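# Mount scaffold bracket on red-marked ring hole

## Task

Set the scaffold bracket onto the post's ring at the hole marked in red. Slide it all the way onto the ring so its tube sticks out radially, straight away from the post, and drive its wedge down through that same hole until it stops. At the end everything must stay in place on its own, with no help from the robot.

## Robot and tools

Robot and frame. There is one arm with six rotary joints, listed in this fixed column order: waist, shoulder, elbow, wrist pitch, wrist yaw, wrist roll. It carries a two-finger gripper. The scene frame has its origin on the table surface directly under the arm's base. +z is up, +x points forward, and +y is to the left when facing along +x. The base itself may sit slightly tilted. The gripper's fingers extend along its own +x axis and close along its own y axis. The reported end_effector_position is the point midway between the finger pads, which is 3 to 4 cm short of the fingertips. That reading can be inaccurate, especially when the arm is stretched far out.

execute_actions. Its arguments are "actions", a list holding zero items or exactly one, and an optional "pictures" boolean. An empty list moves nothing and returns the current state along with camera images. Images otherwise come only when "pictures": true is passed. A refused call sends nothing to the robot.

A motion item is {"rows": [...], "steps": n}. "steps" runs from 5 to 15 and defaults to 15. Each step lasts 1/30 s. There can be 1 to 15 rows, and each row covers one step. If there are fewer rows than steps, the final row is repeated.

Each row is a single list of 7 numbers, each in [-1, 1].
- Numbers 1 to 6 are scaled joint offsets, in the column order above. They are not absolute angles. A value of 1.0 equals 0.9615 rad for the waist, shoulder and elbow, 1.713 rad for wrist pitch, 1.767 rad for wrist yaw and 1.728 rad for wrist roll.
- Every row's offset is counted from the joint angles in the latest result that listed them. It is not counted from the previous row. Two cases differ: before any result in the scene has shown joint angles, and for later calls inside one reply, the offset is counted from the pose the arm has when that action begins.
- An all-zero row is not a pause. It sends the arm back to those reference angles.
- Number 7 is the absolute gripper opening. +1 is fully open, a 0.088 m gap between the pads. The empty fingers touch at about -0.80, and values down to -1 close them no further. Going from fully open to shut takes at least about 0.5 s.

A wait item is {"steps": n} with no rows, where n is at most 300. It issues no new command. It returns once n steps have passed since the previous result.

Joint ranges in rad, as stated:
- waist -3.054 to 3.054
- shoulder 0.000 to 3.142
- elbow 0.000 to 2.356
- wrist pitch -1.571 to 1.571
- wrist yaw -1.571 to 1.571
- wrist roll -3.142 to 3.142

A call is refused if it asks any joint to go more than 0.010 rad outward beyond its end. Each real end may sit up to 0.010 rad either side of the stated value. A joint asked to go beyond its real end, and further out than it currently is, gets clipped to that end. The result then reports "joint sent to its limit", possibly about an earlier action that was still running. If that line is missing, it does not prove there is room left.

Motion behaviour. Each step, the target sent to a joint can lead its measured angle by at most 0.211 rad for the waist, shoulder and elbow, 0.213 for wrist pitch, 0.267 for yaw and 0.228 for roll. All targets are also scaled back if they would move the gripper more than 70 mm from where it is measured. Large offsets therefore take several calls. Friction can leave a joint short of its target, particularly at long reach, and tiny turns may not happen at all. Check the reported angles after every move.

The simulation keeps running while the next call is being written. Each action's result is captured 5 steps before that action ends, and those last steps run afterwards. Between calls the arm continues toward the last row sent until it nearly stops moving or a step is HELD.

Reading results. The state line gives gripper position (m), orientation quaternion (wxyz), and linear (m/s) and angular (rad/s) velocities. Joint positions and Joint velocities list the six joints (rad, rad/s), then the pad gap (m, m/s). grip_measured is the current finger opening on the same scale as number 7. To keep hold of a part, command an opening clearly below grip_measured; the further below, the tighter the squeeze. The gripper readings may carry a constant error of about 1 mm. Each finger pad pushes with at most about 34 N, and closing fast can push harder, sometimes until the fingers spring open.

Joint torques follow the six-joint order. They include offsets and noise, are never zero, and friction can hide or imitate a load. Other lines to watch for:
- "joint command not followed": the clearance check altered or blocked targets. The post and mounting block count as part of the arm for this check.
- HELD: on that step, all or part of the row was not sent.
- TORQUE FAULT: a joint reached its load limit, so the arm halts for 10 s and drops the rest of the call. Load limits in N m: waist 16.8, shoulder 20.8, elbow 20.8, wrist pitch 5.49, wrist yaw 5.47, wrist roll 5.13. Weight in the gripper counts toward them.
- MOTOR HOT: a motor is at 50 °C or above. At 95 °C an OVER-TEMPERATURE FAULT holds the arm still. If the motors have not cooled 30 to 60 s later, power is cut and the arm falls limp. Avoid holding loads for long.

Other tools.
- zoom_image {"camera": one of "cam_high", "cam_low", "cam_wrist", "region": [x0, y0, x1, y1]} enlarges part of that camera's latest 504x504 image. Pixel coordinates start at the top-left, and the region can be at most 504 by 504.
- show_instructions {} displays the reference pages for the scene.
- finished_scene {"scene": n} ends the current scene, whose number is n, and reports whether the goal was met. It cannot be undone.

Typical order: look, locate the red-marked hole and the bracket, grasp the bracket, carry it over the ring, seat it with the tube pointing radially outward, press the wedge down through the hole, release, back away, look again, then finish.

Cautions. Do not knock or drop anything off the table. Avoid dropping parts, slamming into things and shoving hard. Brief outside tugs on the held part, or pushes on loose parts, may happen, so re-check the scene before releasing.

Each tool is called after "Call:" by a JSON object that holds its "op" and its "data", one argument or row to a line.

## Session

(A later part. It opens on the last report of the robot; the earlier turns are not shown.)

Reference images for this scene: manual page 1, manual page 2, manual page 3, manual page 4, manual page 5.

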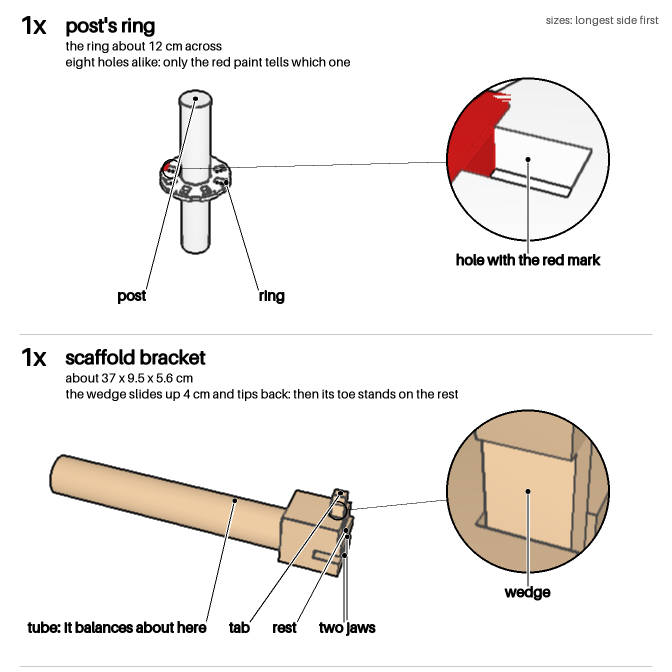

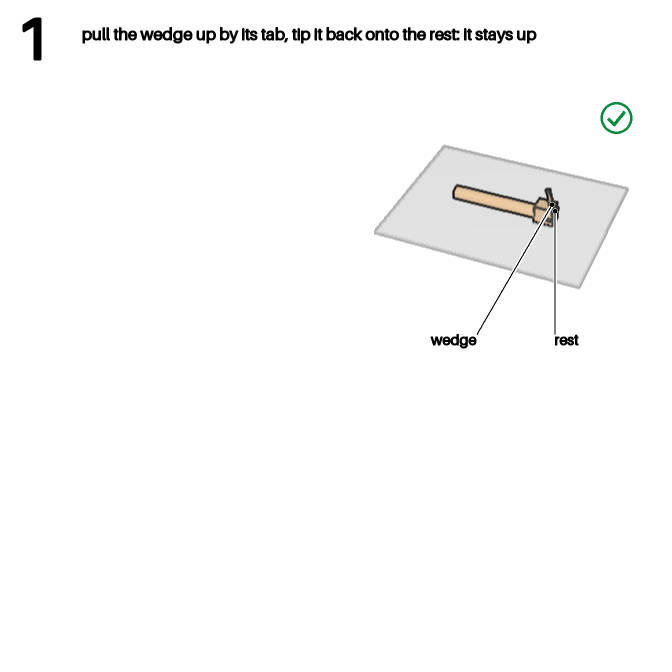

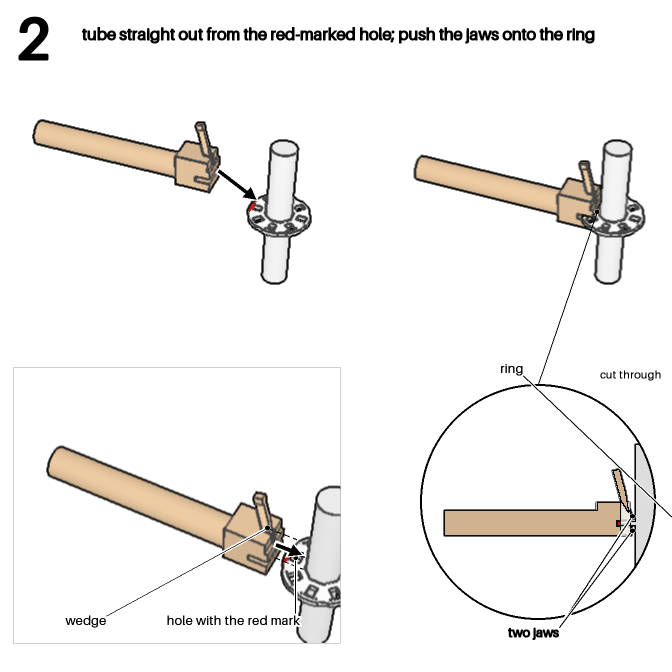

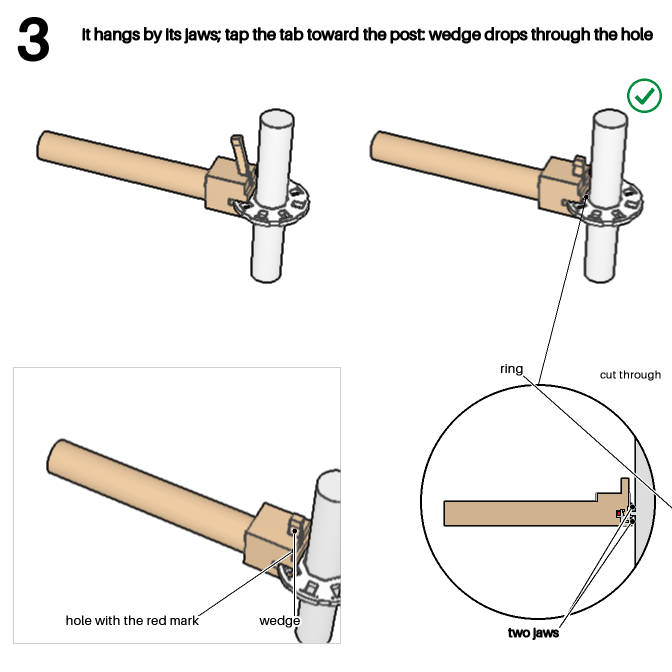

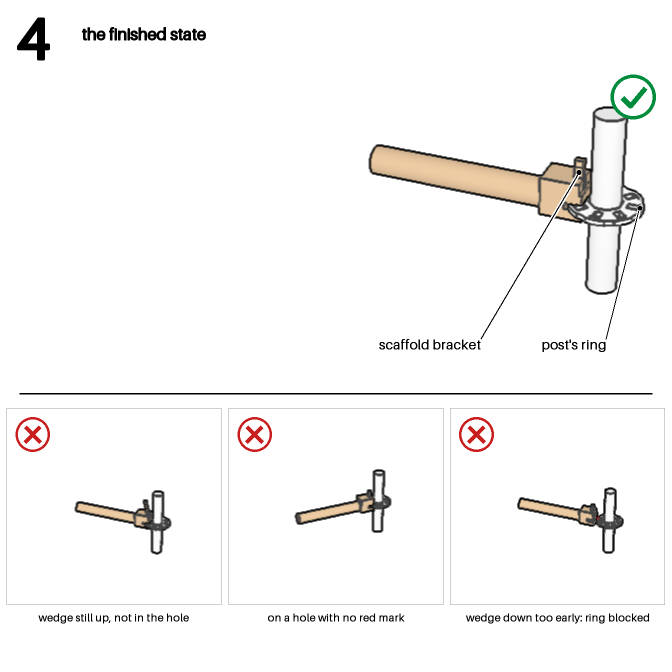

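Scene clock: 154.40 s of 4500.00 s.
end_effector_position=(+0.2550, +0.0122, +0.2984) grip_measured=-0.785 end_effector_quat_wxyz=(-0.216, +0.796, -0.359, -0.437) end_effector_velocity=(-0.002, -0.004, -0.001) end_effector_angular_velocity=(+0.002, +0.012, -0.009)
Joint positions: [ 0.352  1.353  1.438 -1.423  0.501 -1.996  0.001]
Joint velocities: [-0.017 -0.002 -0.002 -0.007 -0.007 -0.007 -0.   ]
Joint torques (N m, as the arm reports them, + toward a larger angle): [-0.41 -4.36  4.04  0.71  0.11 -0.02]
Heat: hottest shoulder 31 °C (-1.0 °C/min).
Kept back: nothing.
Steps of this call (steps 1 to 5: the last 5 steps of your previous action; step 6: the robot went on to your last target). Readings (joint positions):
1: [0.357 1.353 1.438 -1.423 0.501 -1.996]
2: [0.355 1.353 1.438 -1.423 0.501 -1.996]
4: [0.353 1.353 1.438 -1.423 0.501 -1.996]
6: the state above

Call:
{"op": "execute_actions", "data": {
  "actions": [
    {"rows":[[-0.005,-0.005,-0.03,0.014,0,0,-1],[-0.005,-0.01,-0.06,0.028,0,0,-1],[-0.005,-0.015,-0.09,0.042,0,0,-1],[-0.005,-0.02,-0.12,0.056,0,0,-1],[-0.005,-0.025,-0.15,0.07,0,0,-1],[-0.005,-0.029,-0.175,0.082,0,0,-1],[-0.005,-0.033,-0.2,0.094,0,0,-1],[-0.005,-0.037,-0.225,0.105,0,0,-1],[-0.005,-0.04,-0.25,0.117,0,0,-1]],"steps":15}
  ],
  "pictures": true
}}

Call:
{"op": "zoom_image", "data": {
  "camera": "cam_low",
  "region": [150, 140, 290, 270]
}}

Scene clock: 155.00 s of 4500.00 s.
end_effector_position=(+0.2581, +0.0128, +0.2553) grip_measured=-0.785 end_effector_quat_wxyz=(-0.215, +0.794, -0.361, -0.439) end_effector_velocity=(-0.029, -0.011, -0.143) end_effector_angular_velocity=(-0.074, +0.221, +0.013)
Joint positions: [ 0.35   1.328  1.244 -1.259  0.501 -1.996  0.001]
Joint velocities: [-0.007 -0.037 -0.559  0.3   -0.007 -0.022  0.   ]
Joint torques (N m, as the arm reports them, + toward a larger angle): [-0.28 -5.81  4.69  1.21  0.25 -0.01]
Heat: hottest shoulder 31 °C (-1.0 °C/min).
Steps of this call (steps 1 to 8: the robot went on to your last target; steps 9 to 18: the first 10 steps of this action). Readings (joint positions):
9: [0.351 1.353 1.436 -1.421 0.501 -1.996]
10: [0.351 1.350 1.427 -1.410 0.501 -1.996]
12: [0.350 1.343 1.392 -1.374 0.501 -1.996]
16: [0.350 1.332 1.290 -1.294 0.501 -1.996]
18: the state above

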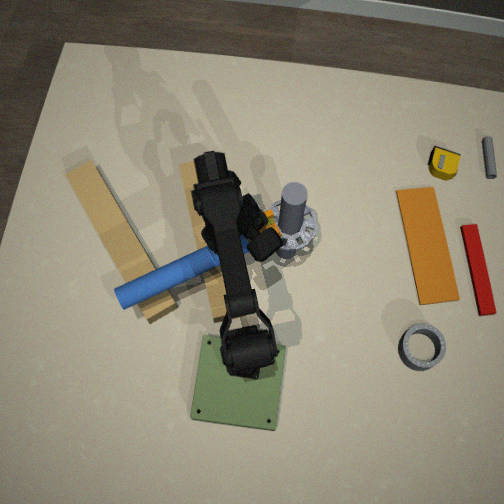

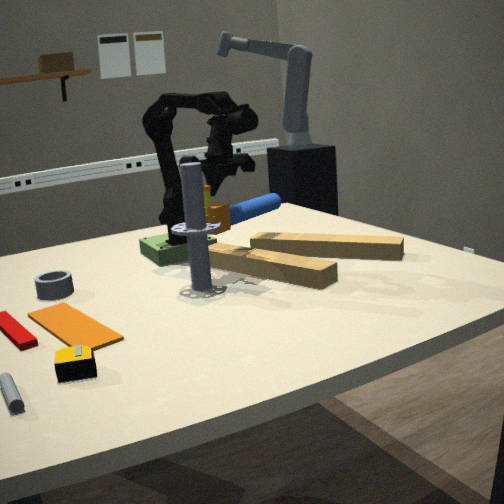

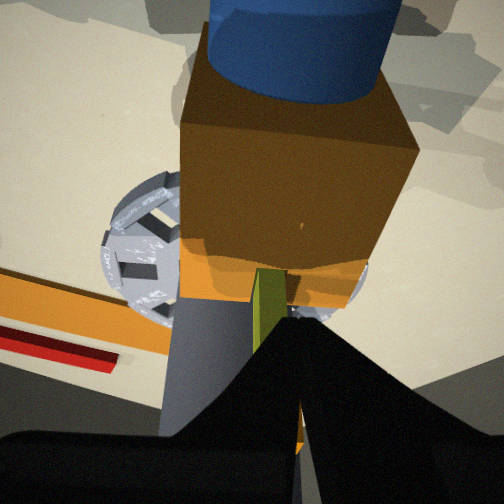

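Region (150, 140, 290, 270) of cam_low's 504x504 image, scaled by 3.600, with more detail than that image has; it fills the top 468 rows of this view, and the rest is white.

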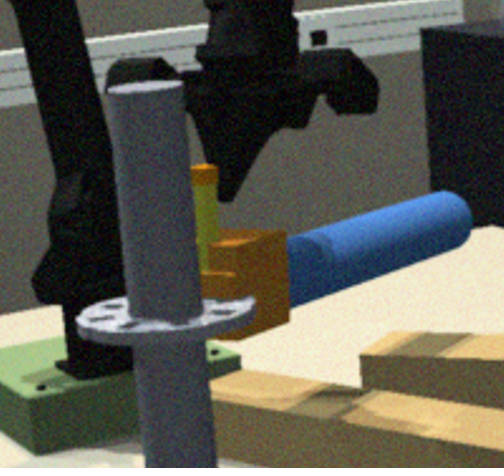

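Call:
{"op": "execute_actions", "data": {
  "actions": [
    {"rows":[[0,0.03,0.2,-0.1,0,0,-1]],"steps":12}
  ]
}}

Call:
{"op": "execute_actions", "data": {
  "actions": [
    {"steps":6}
  ],
  "pictures": true
}}

Scene clock: 155.40 s of 4500.00 s.
end_effector_position=(+0.2546, +0.0117, +0.2957) grip_measured=-0.785 end_effector_quat_wxyz=(-0.218, +0.796, -0.359, -0.436) end_effector_velocity=(-0.018, -0.005, +0.045) end_effector_angular_velocity=(+0.017, +0.012, +0.004)
Joint positions: [ 0.35   1.347  1.422 -1.411  0.5   -1.996  0.001]
Joint velocities: [-0.007 -0.007  0.188 -0.198 -0.022 -0.007 -0.   ]
Joint torques (N m, as the arm reports them, + toward a larger angle): [-0.02 -3.34  4.5   0.66  0.29 -0.02]
Heat: hottest shoulder 31 °C (-1.0 °C/min).
Steps of this call (steps 1 to 5: the last 5 steps of your previous action; steps 6 to 12: the first 7 steps of this action). Readings (joint positions):
6: [0.350 1.331 1.238 -1.274 0.499 -1.996]
7: [0.350 1.345 1.286 -1.336 0.498 -1.996]
9: [0.350 1.352 1.368 -1.369 0.499 -1.996]
12: the state above

Scene clock: 155.60 s of 4500.00 s.
end_effector_position=(+0.2531, +0.0112, +0.2953) grip_measured=-0.785 end_effector_quat_wxyz=(-0.214, +0.793, -0.362, -0.441) end_effector_velocity=(-0.007, -0.002, -0.001) end_effector_angular_velocity=(-0.006, +0.035, +0.006)
Joint positions: [ 0.35   1.351  1.427 -1.425  0.5   -1.996  0.001]
Joint velocities: [-0.002 -0.002  0.002 -0.037 -0.007 -0.007 -0.   ]
Joint torques (N m, as the arm reports them, + toward a larger angle): [-0.03 -3.87  5.47  0.63  0.28 -0.01]
Heat: hottest elbow 31 °C (-1.0 °C/min).
Kept back: nothing.
Steps of this call (steps 1 to 5: the last 5 steps of your previous action; step 6: the robot went on to your last target). Readings (joint positions):
1: [0.350 1.347 1.426 -1.416 0.500 -1.996]
2: [0.350 1.348 1.427 -1.419 0.500 -1.996]
4: [0.350 1.350 1.427 -1.424 0.500 -1.996]
6: the state above

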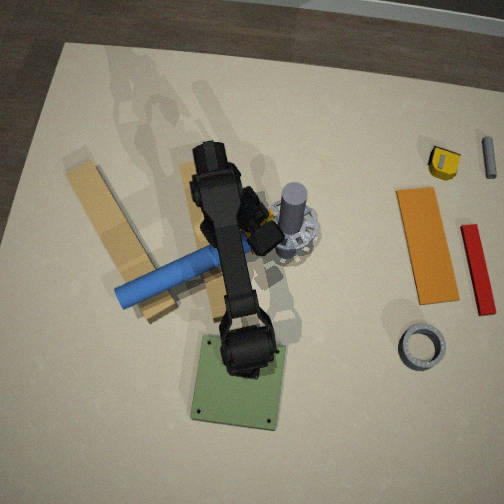

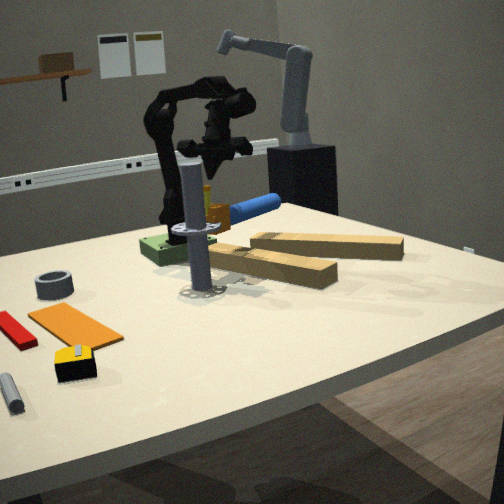

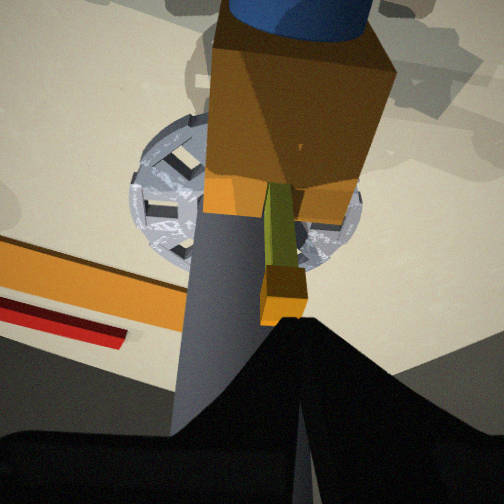

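Call:
{"op": "execute_actions", "data": {
  "actions": [
    {"rows":[[-0.03,-0.003,-0.02,0.008,0,0,-1],[-0.035,-0.008,-0.05,0.022,0,0,-1],[-0.035,-0.014,-0.08,0.036,0,0,-1],[-0.035,-0.02,-0.11,0.05,0,0,-1],[-0.035,-0.025,-0.14,0.064,0,0,-1],[-0.035,-0.029,-0.17,0.078,0,0,-1],[-0.035,-0.033,-0.2,0.09,0,0,-1]],"steps":15}
  ],
  "pictures": true
}}

Call:
{"op": "zoom_image", "data": {
  "camera": "cam_low",
  "region": [150, 140, 290, 270]
}}

Scene clock: 156.23 s of 4500.00 s.
end_effector_position=(+0.2552, +0.0040, +0.2767) grip_measured=-0.785 end_effector_quat_wxyz=(-0.231, +0.799, -0.365, -0.417) end_effector_velocity=(-0.007, -0.002, -0.008) end_effector_angular_velocity=(+0.039, -0.117, +0.018)
Joint positions: [ 0.327  1.295  1.295 -1.295  0.512 -1.997  0.001]
Joint velocities: [-0.002 -0.134 -0.154  0.154 -0.007 -0.022  0.   ]
Joint torques (N m, as the arm reports them, + toward a larger angle): [-1.01 -0.33  0.64  1.54 -0.29  0.01]
Heat: hottest shoulder 30 °C (-2.0 °C/min).
Steps of this call (steps 1 to 9: the robot went on to your last target; steps 10 to 19: the first 10 steps of this action). Readings (joint positions):
10: [0.348 1.351 1.428 -1.427 0.500 -1.996]
11: [0.341 1.350 1.422 -1.419 0.500 -1.996]
13: [0.327 1.343 1.390 -1.384 0.500 -1.996]
17: [0.327 1.311 1.311 -1.313 0.512 -1.996]
19: the state above

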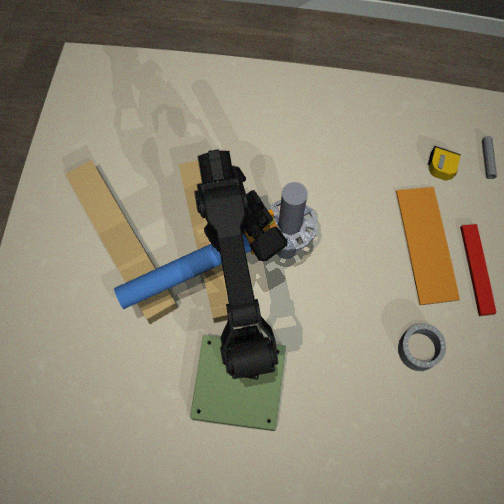

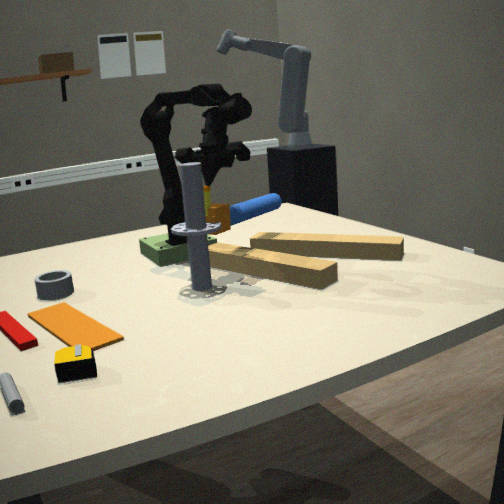

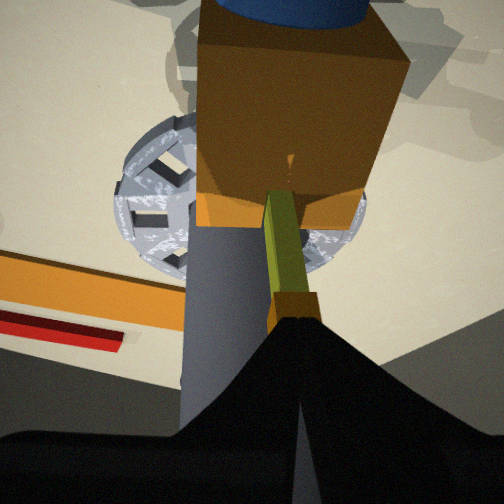

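Region (150, 140, 290, 270) of cam_low's 504x504 image, scaled by 3.600, with more detail than that image has; it fills the top 468 rows of this view, and the rest is white.

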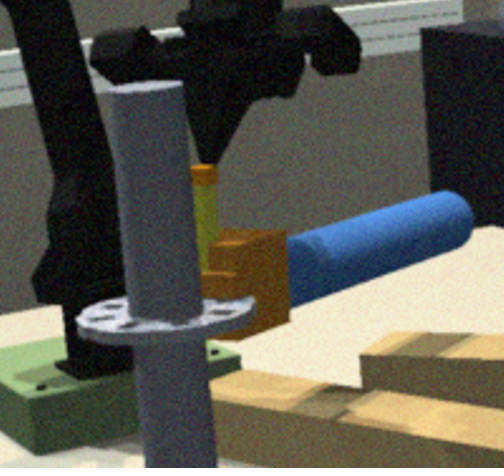

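Call:
{"op": "execute_actions", "data": {
  "actions": [
    {"rows":[[0.0,0.03,0.08,-0.06,0,0,-1],[0.02,0.03,0.1,-0.09,-0.03,0.02,-0.5],[0.08,0.025,0.09,-0.11,-0.1,0.06,0],[0.14,0.02,0.085,-0.115,-0.2,0.12,0.5],[0.18,0.018,0.09,-0.115,-0.3,0.19,1]],"steps":15}
  ]
}}

Call:
{"op": "execute_actions", "data": {
  "actions": [
    {"steps":15}
  ],
  "pictures": false
}}

Scene clock: 157.63 s of 4500.00 s.
end_effector_position=(+0.2008, +0.0971, +0.2673) grip_measured=+0.052 end_effector_quat_wxyz=(-0.366, +0.667, -0.291, -0.580) end_effector_velocity=(-0.063, +0.091, +0.005) end_effector_angular_velocity=(+0.564, +0.333, -0.163)
Joint positions: [ 0.493  1.314  1.37  -1.482  0.04  -1.699  0.042]
Joint velocities: [ 0.081 -0.002  0.042 -0.095 -0.608  0.344  0.175]
Joint torques (N m, as the arm reports them, + toward a larger angle): [-0.13 -4.31  5.19  0.57 -0.18  0.06]
Heat: hottest shoulder 30 °C (-2.0 °C/min).
Steps of this call (steps 1 to 5: the last 5 steps of your previous action; steps 6 to 30: the robot went on to your last target; steps 31 to 32: nothing new was sent; steps 33 to 42: the first 10 steps of this action). Readings (joint positions):
33: [0.327 1.287 1.298 -1.295 0.512 -1.996]
34: [0.328 1.299 1.322 -1.337 0.500 -1.989]
36: [0.359 1.314 1.347 -1.414 0.397 -1.919]
40: [0.479 1.314 1.366 -1.471 0.100 -1.731]
42: the state above

Scene clock: 158.13 s of 4500.00 s.
end_effector_position=(+0.1956, +0.1046, +0.2677) grip_measured=+1.000 end_effector_quat_wxyz=(-0.383, +0.647, -0.287, -0.594) end_effector_velocity=(-0.005, -0.002, -0.001) end_effector_angular_velocity=(-0.005, +0.022, +0.006)
Joint positions: [ 0.497  1.314  1.373 -1.489 -0.015 -1.67   0.088]
Joint velocities: [-0.002 -0.002 -0.002 -0.022 -0.007 -0.007  0.   ]
Joint torques (N m, as the arm reports them, + toward a larger angle): [ 0.16 -4.38  5.33  0.52 -0.3   0.08]
Heat: hottest shoulder 30 °C (-2.0 °C/min).
Kept back: nothing.
Steps of this call (steps 1 to 5: the last 5 steps of your previous action; steps 6 to 15: the robot went on to your last target). Readings (joint positions):
1: [0.495 1.314 1.372 -1.484 0.023 -1.690]
2: [0.495 1.314 1.372 -1.485 0.012 -1.684]
4: [0.496 1.314 1.373 -1.487 -0.002 -1.677]
8: [0.497 1.314 1.373 -1.489 -0.012 -1.672]
15: the state above

Descend to the tube: target (1.43,1.131,−1.314).

Call:
{"op": "execute_actions", "data": {
  "actions": [
    {"rows":[[0,0.0,-0.04,0.015,0,0,1],[0,0.03,-0.09,0.035,0,0,1],[0,0.06,-0.14,0.055,0,0,1],[0,0.09,-0.19,0.075,0,0,1],[0,0.115,-0.235,0.095,0,0,1],[0,0.12,-0.252,0.102,0,0,1]],"steps":15}
  ]
}}

Call:
{"op": "execute_actions", "data": {
  "actions": [
    {"steps":8}
  ],
  "pictures": true
}}

Scene clock: 158.60 s of 4500.00 s.
end_effector_position=(+0.1957, +0.1045, +0.1838) grip_measured=+1.000 end_effector_quat_wxyz=(-0.326, +0.609, -0.347, -0.634) end_effector_velocity=(-0.018, -0.009, -0.071) end_effector_angular_velocity=(-0.067, +0.144, -0.010)
Joint positions: [ 0.497  1.435  1.139 -1.332 -0.015 -1.67   0.088]
Joint velocities: [-0.002  0.066 -0.232  0.139 -0.007  0.007  0.   ]
Joint torques (N m, as the arm reports them, + toward a larger angle): [-0.02 -6.38  5.43  0.72 -0.13 -0.02]
Heat: hottest shoulder 30 °C (-2.0 °C/min).
Steps of this call (steps 1 to 4: the robot went on to your last target; steps 5 to 14: the first 10 steps of this action). Readings (joint positions):
5: [0.497 1.314 1.370 -1.487 -0.015 -1.670]
6: [0.497 1.314 1.358 -1.474 -0.015 -1.670]
8: [0.497 1.328 1.306 -1.426 -0.015 -1.670]
12: [0.497 1.416 1.170 -1.343 -0.015 -1.670]
14: the state above

Scene clock: 158.87 s of 4500.00 s.
end_effector_position=(+0.1975, +0.1055, +0.1831) grip_measured=+1.000 end_effector_quat_wxyz=(-0.330, +0.612, -0.343, -0.632) end_effector_velocity=(+0.001, +0.001, -0.000) end_effector_angular_velocity=(+0.010, -0.003, +0.005)
Joint positions: [ 0.497  1.432  1.135 -1.318 -0.015 -1.67   0.088]
Joint velocities: [-0.002 -0.002 -0.002  0.007 -0.007 -0.007  0.   ]
Joint torques (N m, as the arm reports them, + toward a larger angle): [-0.06 -5.38  4.22  0.6  -0.16 -0.03]
Heat: hottest shoulder 30 °C (-2.0 °C/min).
Kept back: nothing.
Steps of this call (steps 1 to 5: the last 5 steps of your previous action; steps 6 to 8: the robot went on to your last target). Readings (joint positions):
1: [0.497 1.435 1.135 -1.328 -0.015 -1.670]
2: [0.497 1.435 1.135 -1.324 -0.015 -1.670]
4: [0.497 1.432 1.135 -1.319 -0.015 -1.670]
8: the state above

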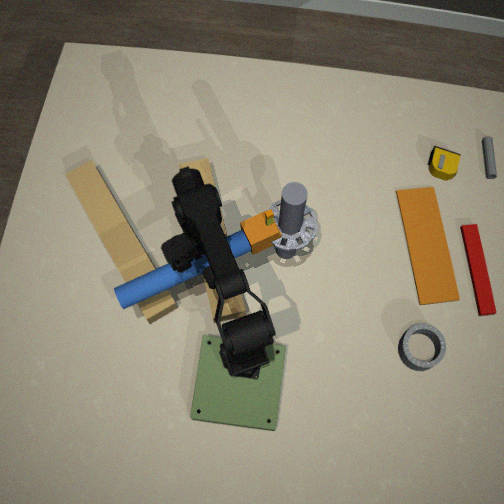

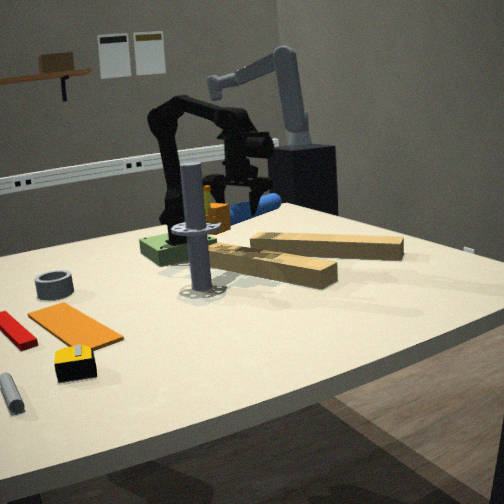

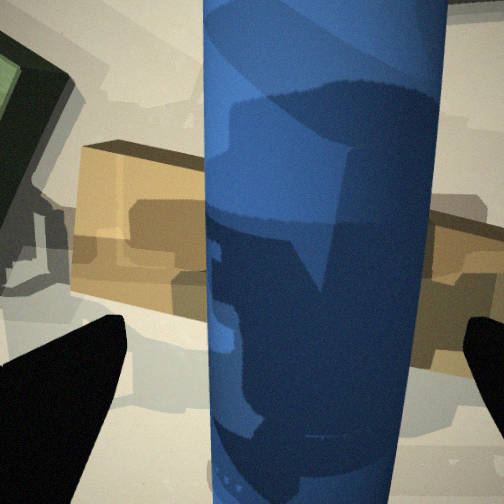

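Call:
{"op": "execute_actions", "data": {
  "actions": [
    {"rows":[[0,0,-0.012,0.006,0,0,0.7],[0,0,-0.012,0.006,0,0,0.5],[0,0,-0.012,0.006,0,0,0.35],[0,0,-0.012,0.006,0,0,0.2],[0,0,-0.012,0.006,0,0,0.0],[0,0,-0.012,0.006,0,0,-0.3],[0,0,-0.012,0.006,0,0,-0.6],[0,0,-0.012,0.006,0,0,-0.9]],"steps":15}
  ]
}}

Call:
{"op": "execute_actions", "data": {
  "actions": [
    {"steps":8}
  ],
  "pictures": true
}}

Call:
{"op": "zoom_image", "data": {
  "camera": "cam_low",
  "region": [150, 140, 290, 270]
}}

Scene clock: 159.43 s of 4500.00 s.
end_effector_position=(+0.1992, +0.1065, +0.1824) grip_measured=+0.234 end_effector_quat_wxyz=(-0.333, +0.613, -0.340, -0.630) end_effector_velocity=(-0.003, +0.001, -0.000) end_effector_angular_velocity=(+0.017, +0.017, +0.019)
Joint positions: [ 0.497  1.432  1.132 -1.306 -0.015 -1.67   0.05 ]
Joint velocities: [-0.002 -0.002 -0.002 -0.007 -0.022 -0.022 -0.   ]
Joint torques (N m, as the arm reports them, + toward a larger angle): [-0.07 -5.03  3.69  0.29 -0.11 -0.03]
Heat: hottest shoulder 30 °C (-2.0 °C/min).
Steps of this call (steps 1 to 7: the robot went on to your last target; steps 8 to 17: the first 10 steps of this action). Readings (joint positions):
8: [0.497 1.432 1.135 -1.316 -0.015 -1.670]
9: [0.497 1.432 1.134 -1.314 -0.015 -1.670]
11: [0.497 1.432 1.134 -1.312 -0.015 -1.670]
15: [0.497 1.432 1.132 -1.306 -0.016 -1.670]
17: the state above

Scene clock: 159.70 s of 4500.00 s.
end_effector_position=(+0.1992, +0.1064, +0.1823) grip_measured=+0.234 end_effector_quat_wxyz=(-0.333, +0.613, -0.340, -0.630) end_effector_velocity=(-0.001, -0.003, -0.000) end_effector_angular_velocity=(-0.010, +0.003, +0.000)
Joint positions: [ 0.497  1.432  1.132 -1.306 -0.015 -1.67   0.05 ]
Joint velocities: [-0.007 -0.002 -0.002 -0.007  0.007 -0.007 -0.   ]
Joint torques (N m, as the arm reports them, + toward a larger angle): [-0.04 -5.02  3.74  0.29 -0.11 -0.04]
Heat: hottest shoulder 30 °C (-2.0 °C/min).
Kept back: nothing.
Steps of this call (steps 1 to 5: the last 5 steps of your previous action; steps 6 to 8: the robot went on to your last target). Readings (joint positions):
1: [0.497 1.432 1.132 -1.306 -0.015 -1.670]
2: [0.497 1.432 1.132 -1.306 -0.015 -1.670]
4: [0.497 1.432 1.132 -1.306 -0.015 -1.670]
8: the state above

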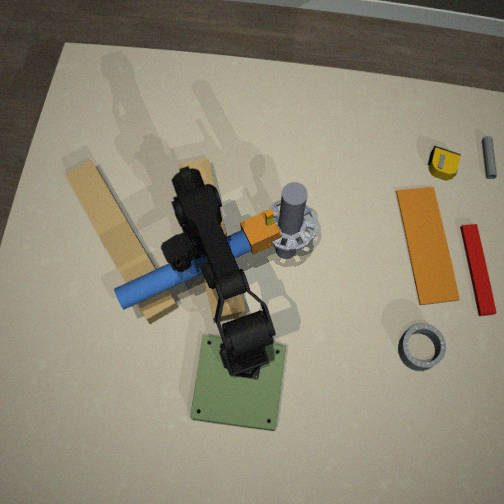

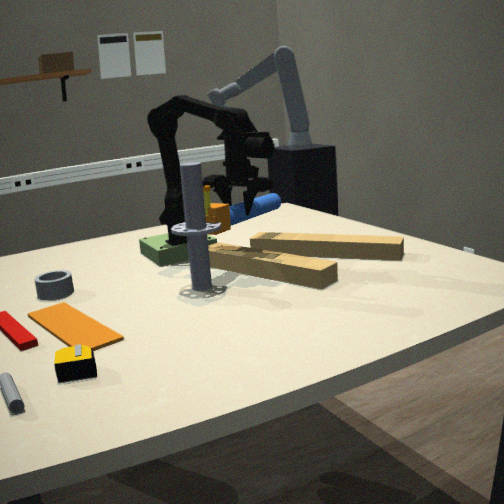

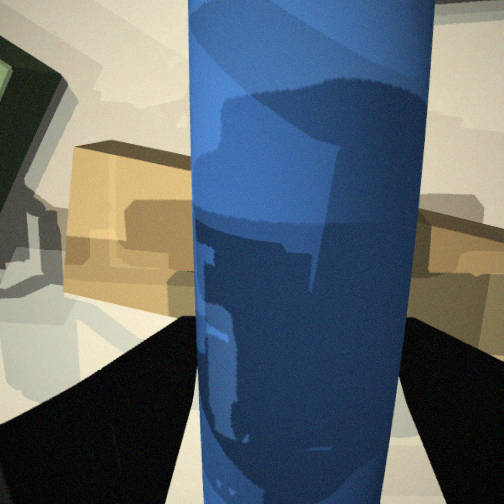

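Region (150, 140, 290, 270) of cam_low's 504x504 image, scaled by 3.600, with more detail than that image has; it fills the top 468 rows of this view, and the rest is white.

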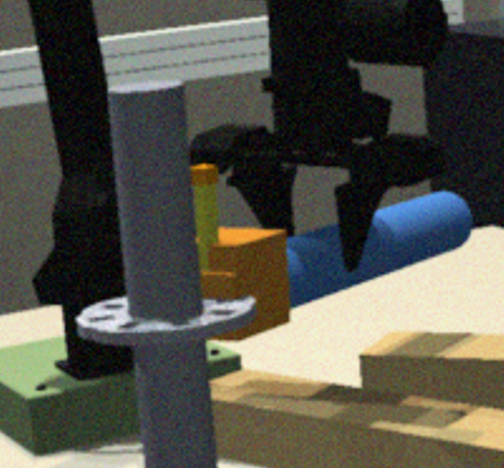

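Call:
{"op": "execute_actions", "data": {
  "actions": [
    {"rows":[[0,-0.01,-0.008,0.001,0,0,-0.9],[-0.005,-0.02,-0.016,0.002,0,-0.003,-0.9],[-0.01,-0.03,-0.024,0.003,0,-0.006,-0.9],[-0.01,-0.04,-0.03,0.003,0,-0.006,-0.9]],"steps":15}
  ],
  "pictures": true
}}

Call:
{"op": "zoom_image", "data": {
  "camera": "cam_low",
  "region": [150, 140, 290, 270]
}}

Scene clock: 160.33 s of 4500.00 s.
end_effector_position=(+0.1971, +0.1054, +0.1835) grip_measured=+0.233 end_effector_quat_wxyz=(-0.335, +0.617, -0.332, -0.630) end_effector_velocity=(-0.006, -0.001, -0.002) end_effector_angular_velocity=(+0.014, +0.021, -0.015)
Joint positions: [ 0.495  1.409  1.118 -1.299 -0.018 -1.681  0.05 ]
Joint velocities: [-0.007 -0.012 -0.017 -0.007 -0.022  0.007 -0.   ]
Joint torques (N m, as the arm reports them, + toward a larger angle): [-0.81 -6.64  3.24  0.27 -0.06  0.05]
Heat: hottest shoulder 30 °C (-2.1 °C/min).
Steps of this call (steps 1 to 9: the robot went on to your last target; steps 10 to 19: the first 10 steps of this action). Readings (joint positions):
10: [0.497 1.432 1.132 -1.306 -0.016 -1.670]
11: [0.497 1.431 1.132 -1.306 -0.016 -1.670]
13: [0.496 1.424 1.127 -1.303 -0.016 -1.671]
17: [0.495 1.410 1.119 -1.299 -0.018 -1.681]
19: the state above

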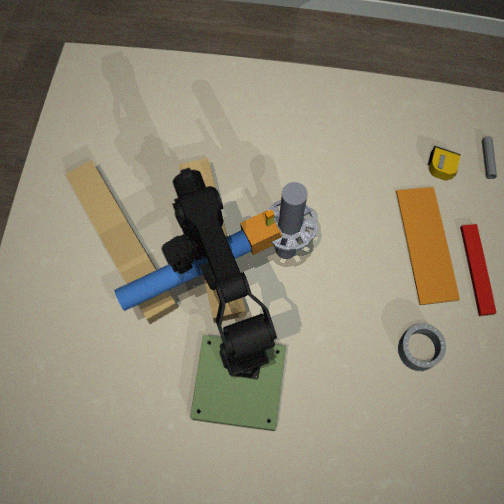

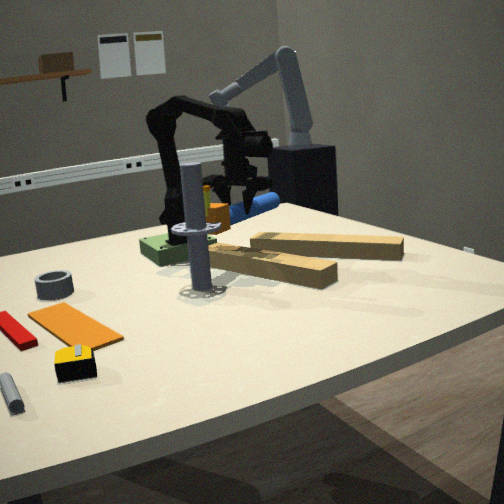

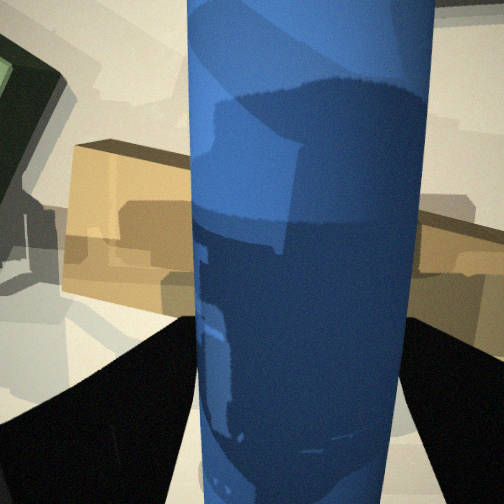

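Region (150, 140, 290, 270) of cam_low's 504x504 image, scaled by 3.600, with more detail than that image has; it fills the top 468 rows of this view, and the rest is white.

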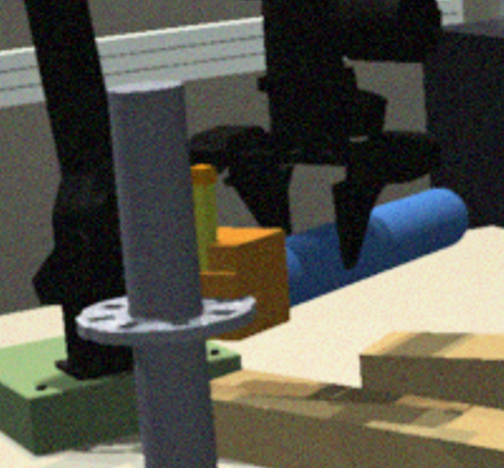

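Call:
{"op": "execute_actions", "data": {
  "actions": [
    {"rows":[[0,-0.01,-0.006,0.001,0,0,-0.9],[0,-0.02,-0.012,0.002,0,0,-0.9],[0,-0.03,-0.018,0.003,0,0,-0.9],[0,-0.04,-0.022,0.003,0,0,-0.9]],"steps":15}
  ],
  "pictures": true
}}

Call:
{"op": "zoom_image", "data": {
  "camera": "cam_low",
  "region": [150, 140, 290, 270]
}}

Call:
{"op": "zoom_image", "data": {
  "camera": "cam_high",
  "region": [220, 180, 330, 270]
}}

Scene clock: 160.90 s of 4500.00 s.
end_effector_position=(+0.1960, +0.1048, +0.1846) grip_measured=+0.233 end_effector_quat_wxyz=(-0.338, +0.622, -0.326, -0.627) end_effector_velocity=(-0.004, -0.002, -0.001) end_effector_angular_velocity=(+0.003, +0.010, -0.010)
Joint positions: [ 0.495  1.39   1.107 -1.29  -0.018 -1.686  0.05 ]
Joint velocities: [-0.002 -0.012 -0.012 -0.007 -0.007  0.007  0.   ]
Joint torques (N m, as the arm reports them, + toward a larger angle): [-0.06 -7.07  3.72  0.2  -0.14  0.15]
Heat: hottest shoulder 30 °C (-2.0 °C/min).
Steps of this call (steps 1 to 5: the last 5 steps of your previous action; steps 6 to 7: the robot went on to your last target; steps 8 to 17: the first 10 steps of this action). Readings (joint positions):
8: [0.495 1.408 1.117 -1.298 -0.018 -1.682]
9: [0.495 1.408 1.117 -1.298 -0.018 -1.682]
11: [0.495 1.402 1.114 -1.295 -0.018 -1.682]
15: [0.495 1.392 1.107 -1.291 -0.018 -1.686]
17: the state above

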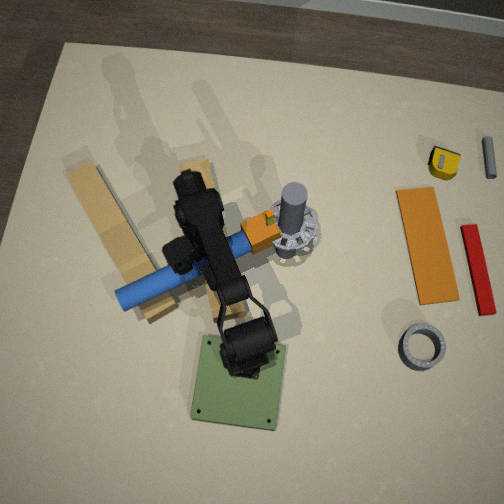

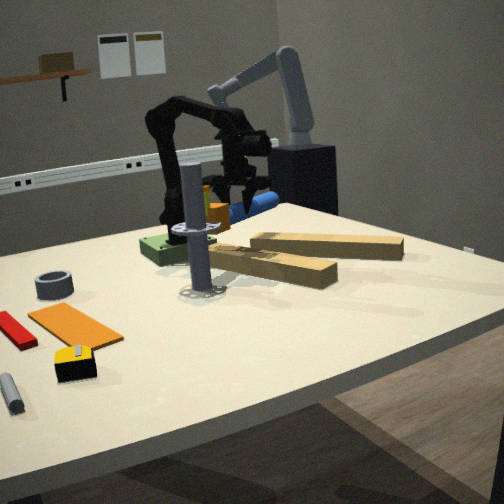

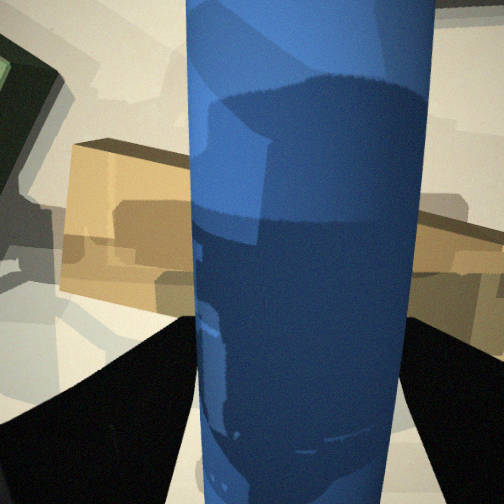

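Region (150, 140, 290, 270) of cam_low's 504x504 image, scaled by 3.600, with more detail than that image has; it fills the top 468 rows of this view, and the rest is white.

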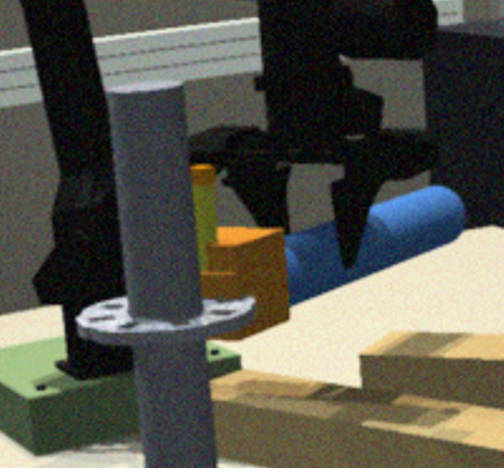

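Region (220, 180, 330, 270) of cam_high's 504x504 image, scaled by 4.582, with more detail than that image has; it fills the top 412 rows of this view, and the rest is white.

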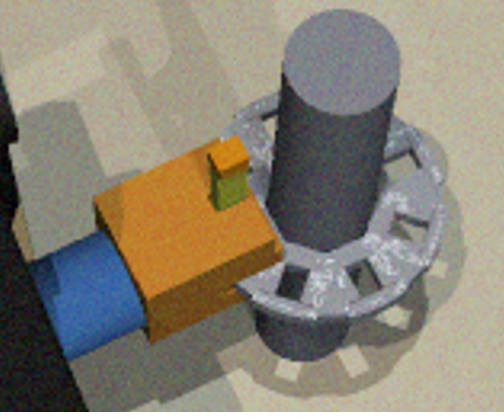

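Call:
{"op": "execute_actions", "data": {
  "actions": [
    {"rows":[[-0.01,0.01,0.01,0,0.004,-0.006,-0.9],[-0.02,0.015,0.015,0,0.008,-0.011,-0.9],[-0.03,0.02,0.02,0,0.012,-0.017,-0.9],[-0.04,0.02,0.02,0,0.016,-0.022,-0.9],[-0.05,0.02,0.02,0,0.02,-0.028,-0.9]],"steps":15}
  ],
  "pictures": true
}}

Call:
{"op": "zoom_image", "data": {
  "camera": "cam_low",
  "region": [150, 140, 290, 270]
}}

Call:
{"op": "zoom_image", "data": {
  "camera": "cam_high",
  "region": [220, 180, 330, 270]
}}

Scene clock: 161.90 s of 4500.00 s.
end_effector_position=(+0.1959, +0.1038, +0.1825) grip_measured=+0.234 end_effector_quat_wxyz=(-0.333, +0.615, -0.323, -0.638) end_effector_velocity=(+0.000, -0.003, +0.000) end_effector_angular_velocity=(+0.004, +0.009, +0.005)
Joint positions: [ 0.479  1.403  1.108 -1.296 -0.036 -1.715  0.05 ]
Joint velocities: [-0.017  0.002  0.002 -0.007 -0.007 -0.022 -0.   ]
Joint torques (N m, as the arm reports them, + toward a larger angle): [-3.11 -4.12  6.12  0.89  2.08 -0.54]
Heat: hottest shoulder 30 °C (-2.0 °C/min).
Steps of this call (steps 1 to 5: the last 5 steps of your previous action; steps 6 to 15: the robot went on to your last target; steps 16 to 20: nothing new was sent; steps 21 to 30: the first 10 steps of this action). Readings (joint positions):
21: [0.495 1.390 1.106 -1.289 -0.018 -1.687]
22: [0.495 1.392 1.106 -1.290 -0.018 -1.688]
24: [0.490 1.397 1.106 -1.293 -0.024 -1.700]
28: [0.480 1.403 1.108 -1.296 -0.035 -1.713]
30: the state above

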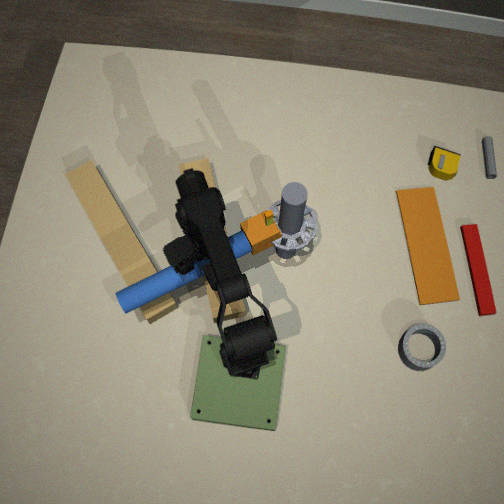

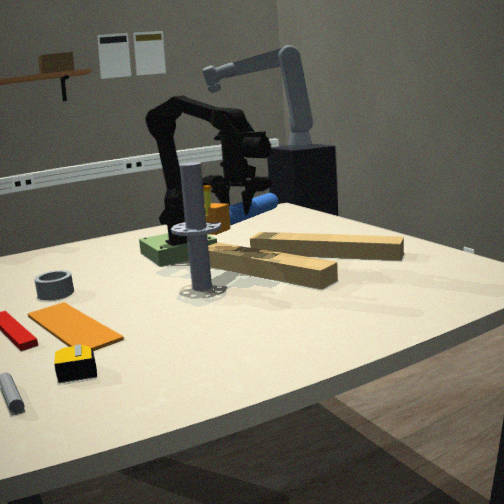

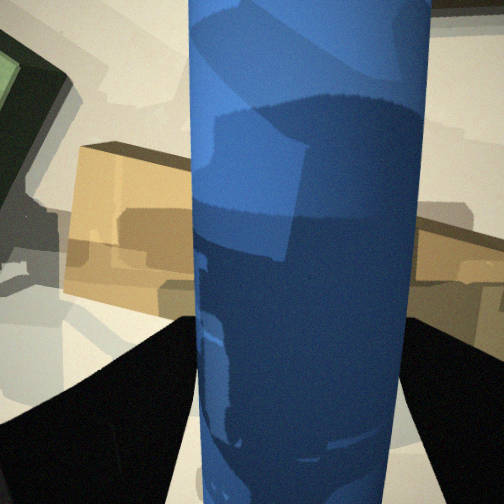

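Region (150, 140, 290, 270) of cam_low's 504x504 image, scaled by 3.600, with more detail than that image has; it fills the top 468 rows of this view, and the rest is white.

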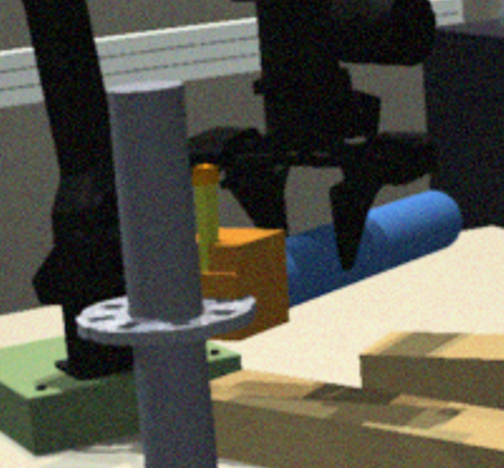

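Region (220, 180, 330, 270) of cam_high's 504x504 image, scaled by 4.582, with more detail than that image has; it fills the top 412 rows of this view, and the rest is white.

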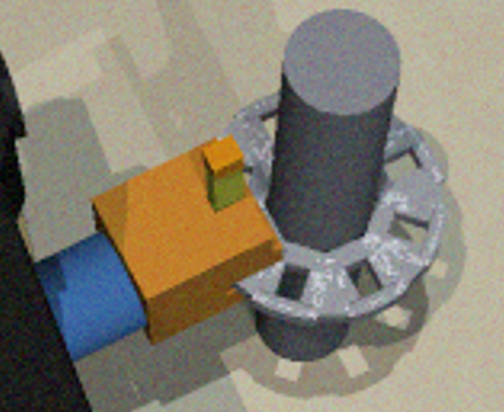

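Call:
{"op": "execute_actions", "data": {
  "actions": [
    {"rows":[[0.012,-0.01,0.0,0,0.01,0.007,-0.9],[0.016,-0.02,-0.006,0.001,0.016,0.009,-0.9],[0.016,-0.03,-0.014,0.002,0.016,0.009,-0.9],[0.016,-0.04,-0.022,0.003,0.016,0.009,-0.9],[0.016,-0.05,-0.03,0.004,0.016,0.009,-0.9],[0.016,-0.058,-0.036,0.005,0.016,0.009,-0.9]],"steps":15}
  ],
  "pictures": true
}}

Call:
{"op": "zoom_image", "data": {
  "camera": "cam_low",
  "region": [150, 140, 290, 270]
}}

Call:
{"op": "zoom_image", "data": {
  "camera": "cam_high",
  "region": [220, 180, 330, 270]
}}

Scene clock: 163.53 s of 4500.00 s.
end_effector_position=(+0.1928, +0.1029, +0.1839) grip_measured=+0.233 end_effector_quat_wxyz=(-0.333, +0.628, -0.316, -0.628) end_effector_velocity=(-0.002, +0.001, -0.000) end_effector_angular_velocity=(+0.019, -0.021, +0.010)
Joint positions: [ 0.496  1.368  1.087 -1.283 -0.015 -1.709  0.05 ]
Joint velocities: [ 0.002 -0.027 -0.022  0.022 -0.007 -0.007 -0.   ]
Joint torques (N m, as the arm reports them, + toward a larger angle): [-0.3  -6.75  3.61  0.08  0.18  0.27]
Heat: hottest shoulder 30 °C (-2.0 °C/min).
Steps of this call (steps 1 to 5: the last 5 steps of your previous action; steps 6 to 15: the robot went on to your last target; steps 16 to 39: nothing new was sent; steps 40 to 49: the first 10 steps of this action). Readings (joint positions):
40: [0.479 1.403 1.109 -1.297 -0.036 -1.717]
41: [0.482 1.402 1.108 -1.297 -0.032 -1.714]
43: [0.489 1.395 1.103 -1.293 -0.024 -1.707]
47: [0.495 1.371 1.089 -1.284 -0.016 -1.709]
49: the state above

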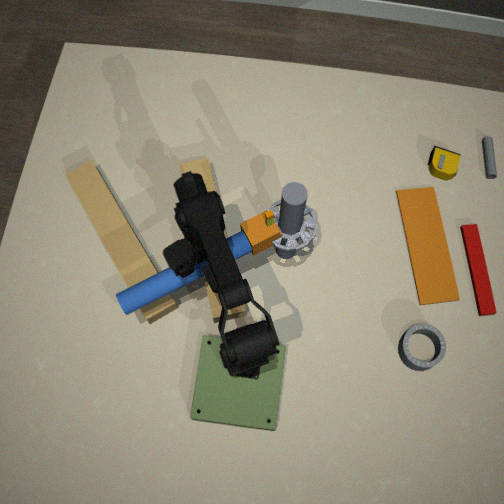

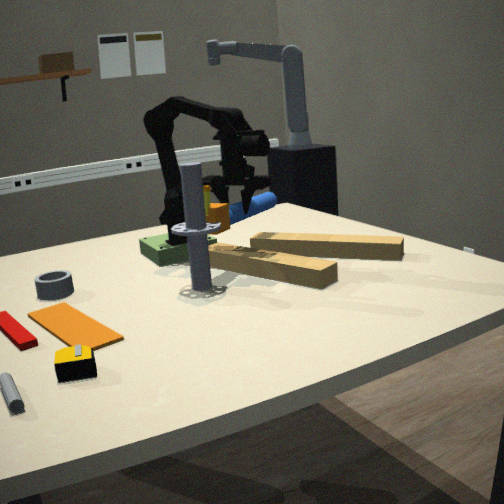

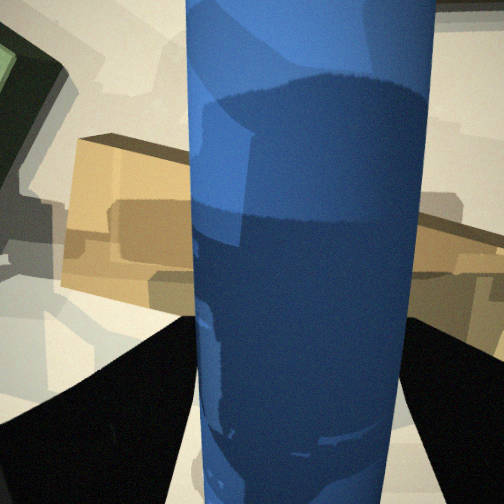

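Region (150, 140, 290, 270) of cam_low's 504x504 image, scaled by 3.600, with more detail than that image has; it fills the top 468 rows of this view, and the rest is white.

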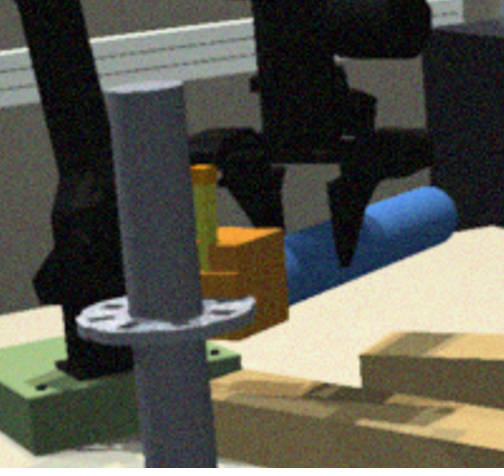

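Region (220, 180, 330, 270) of cam_high's 504x504 image, scaled by 4.582, with more detail than that image has; it fills the top 412 rows of this view, and the rest is white.

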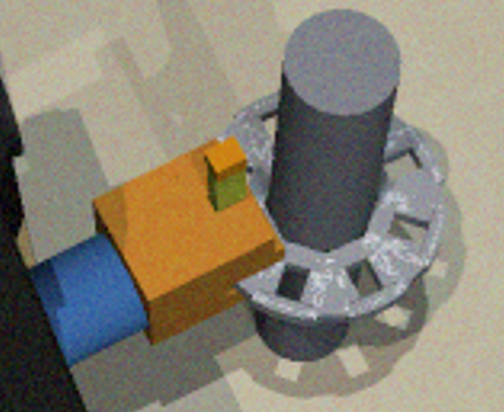

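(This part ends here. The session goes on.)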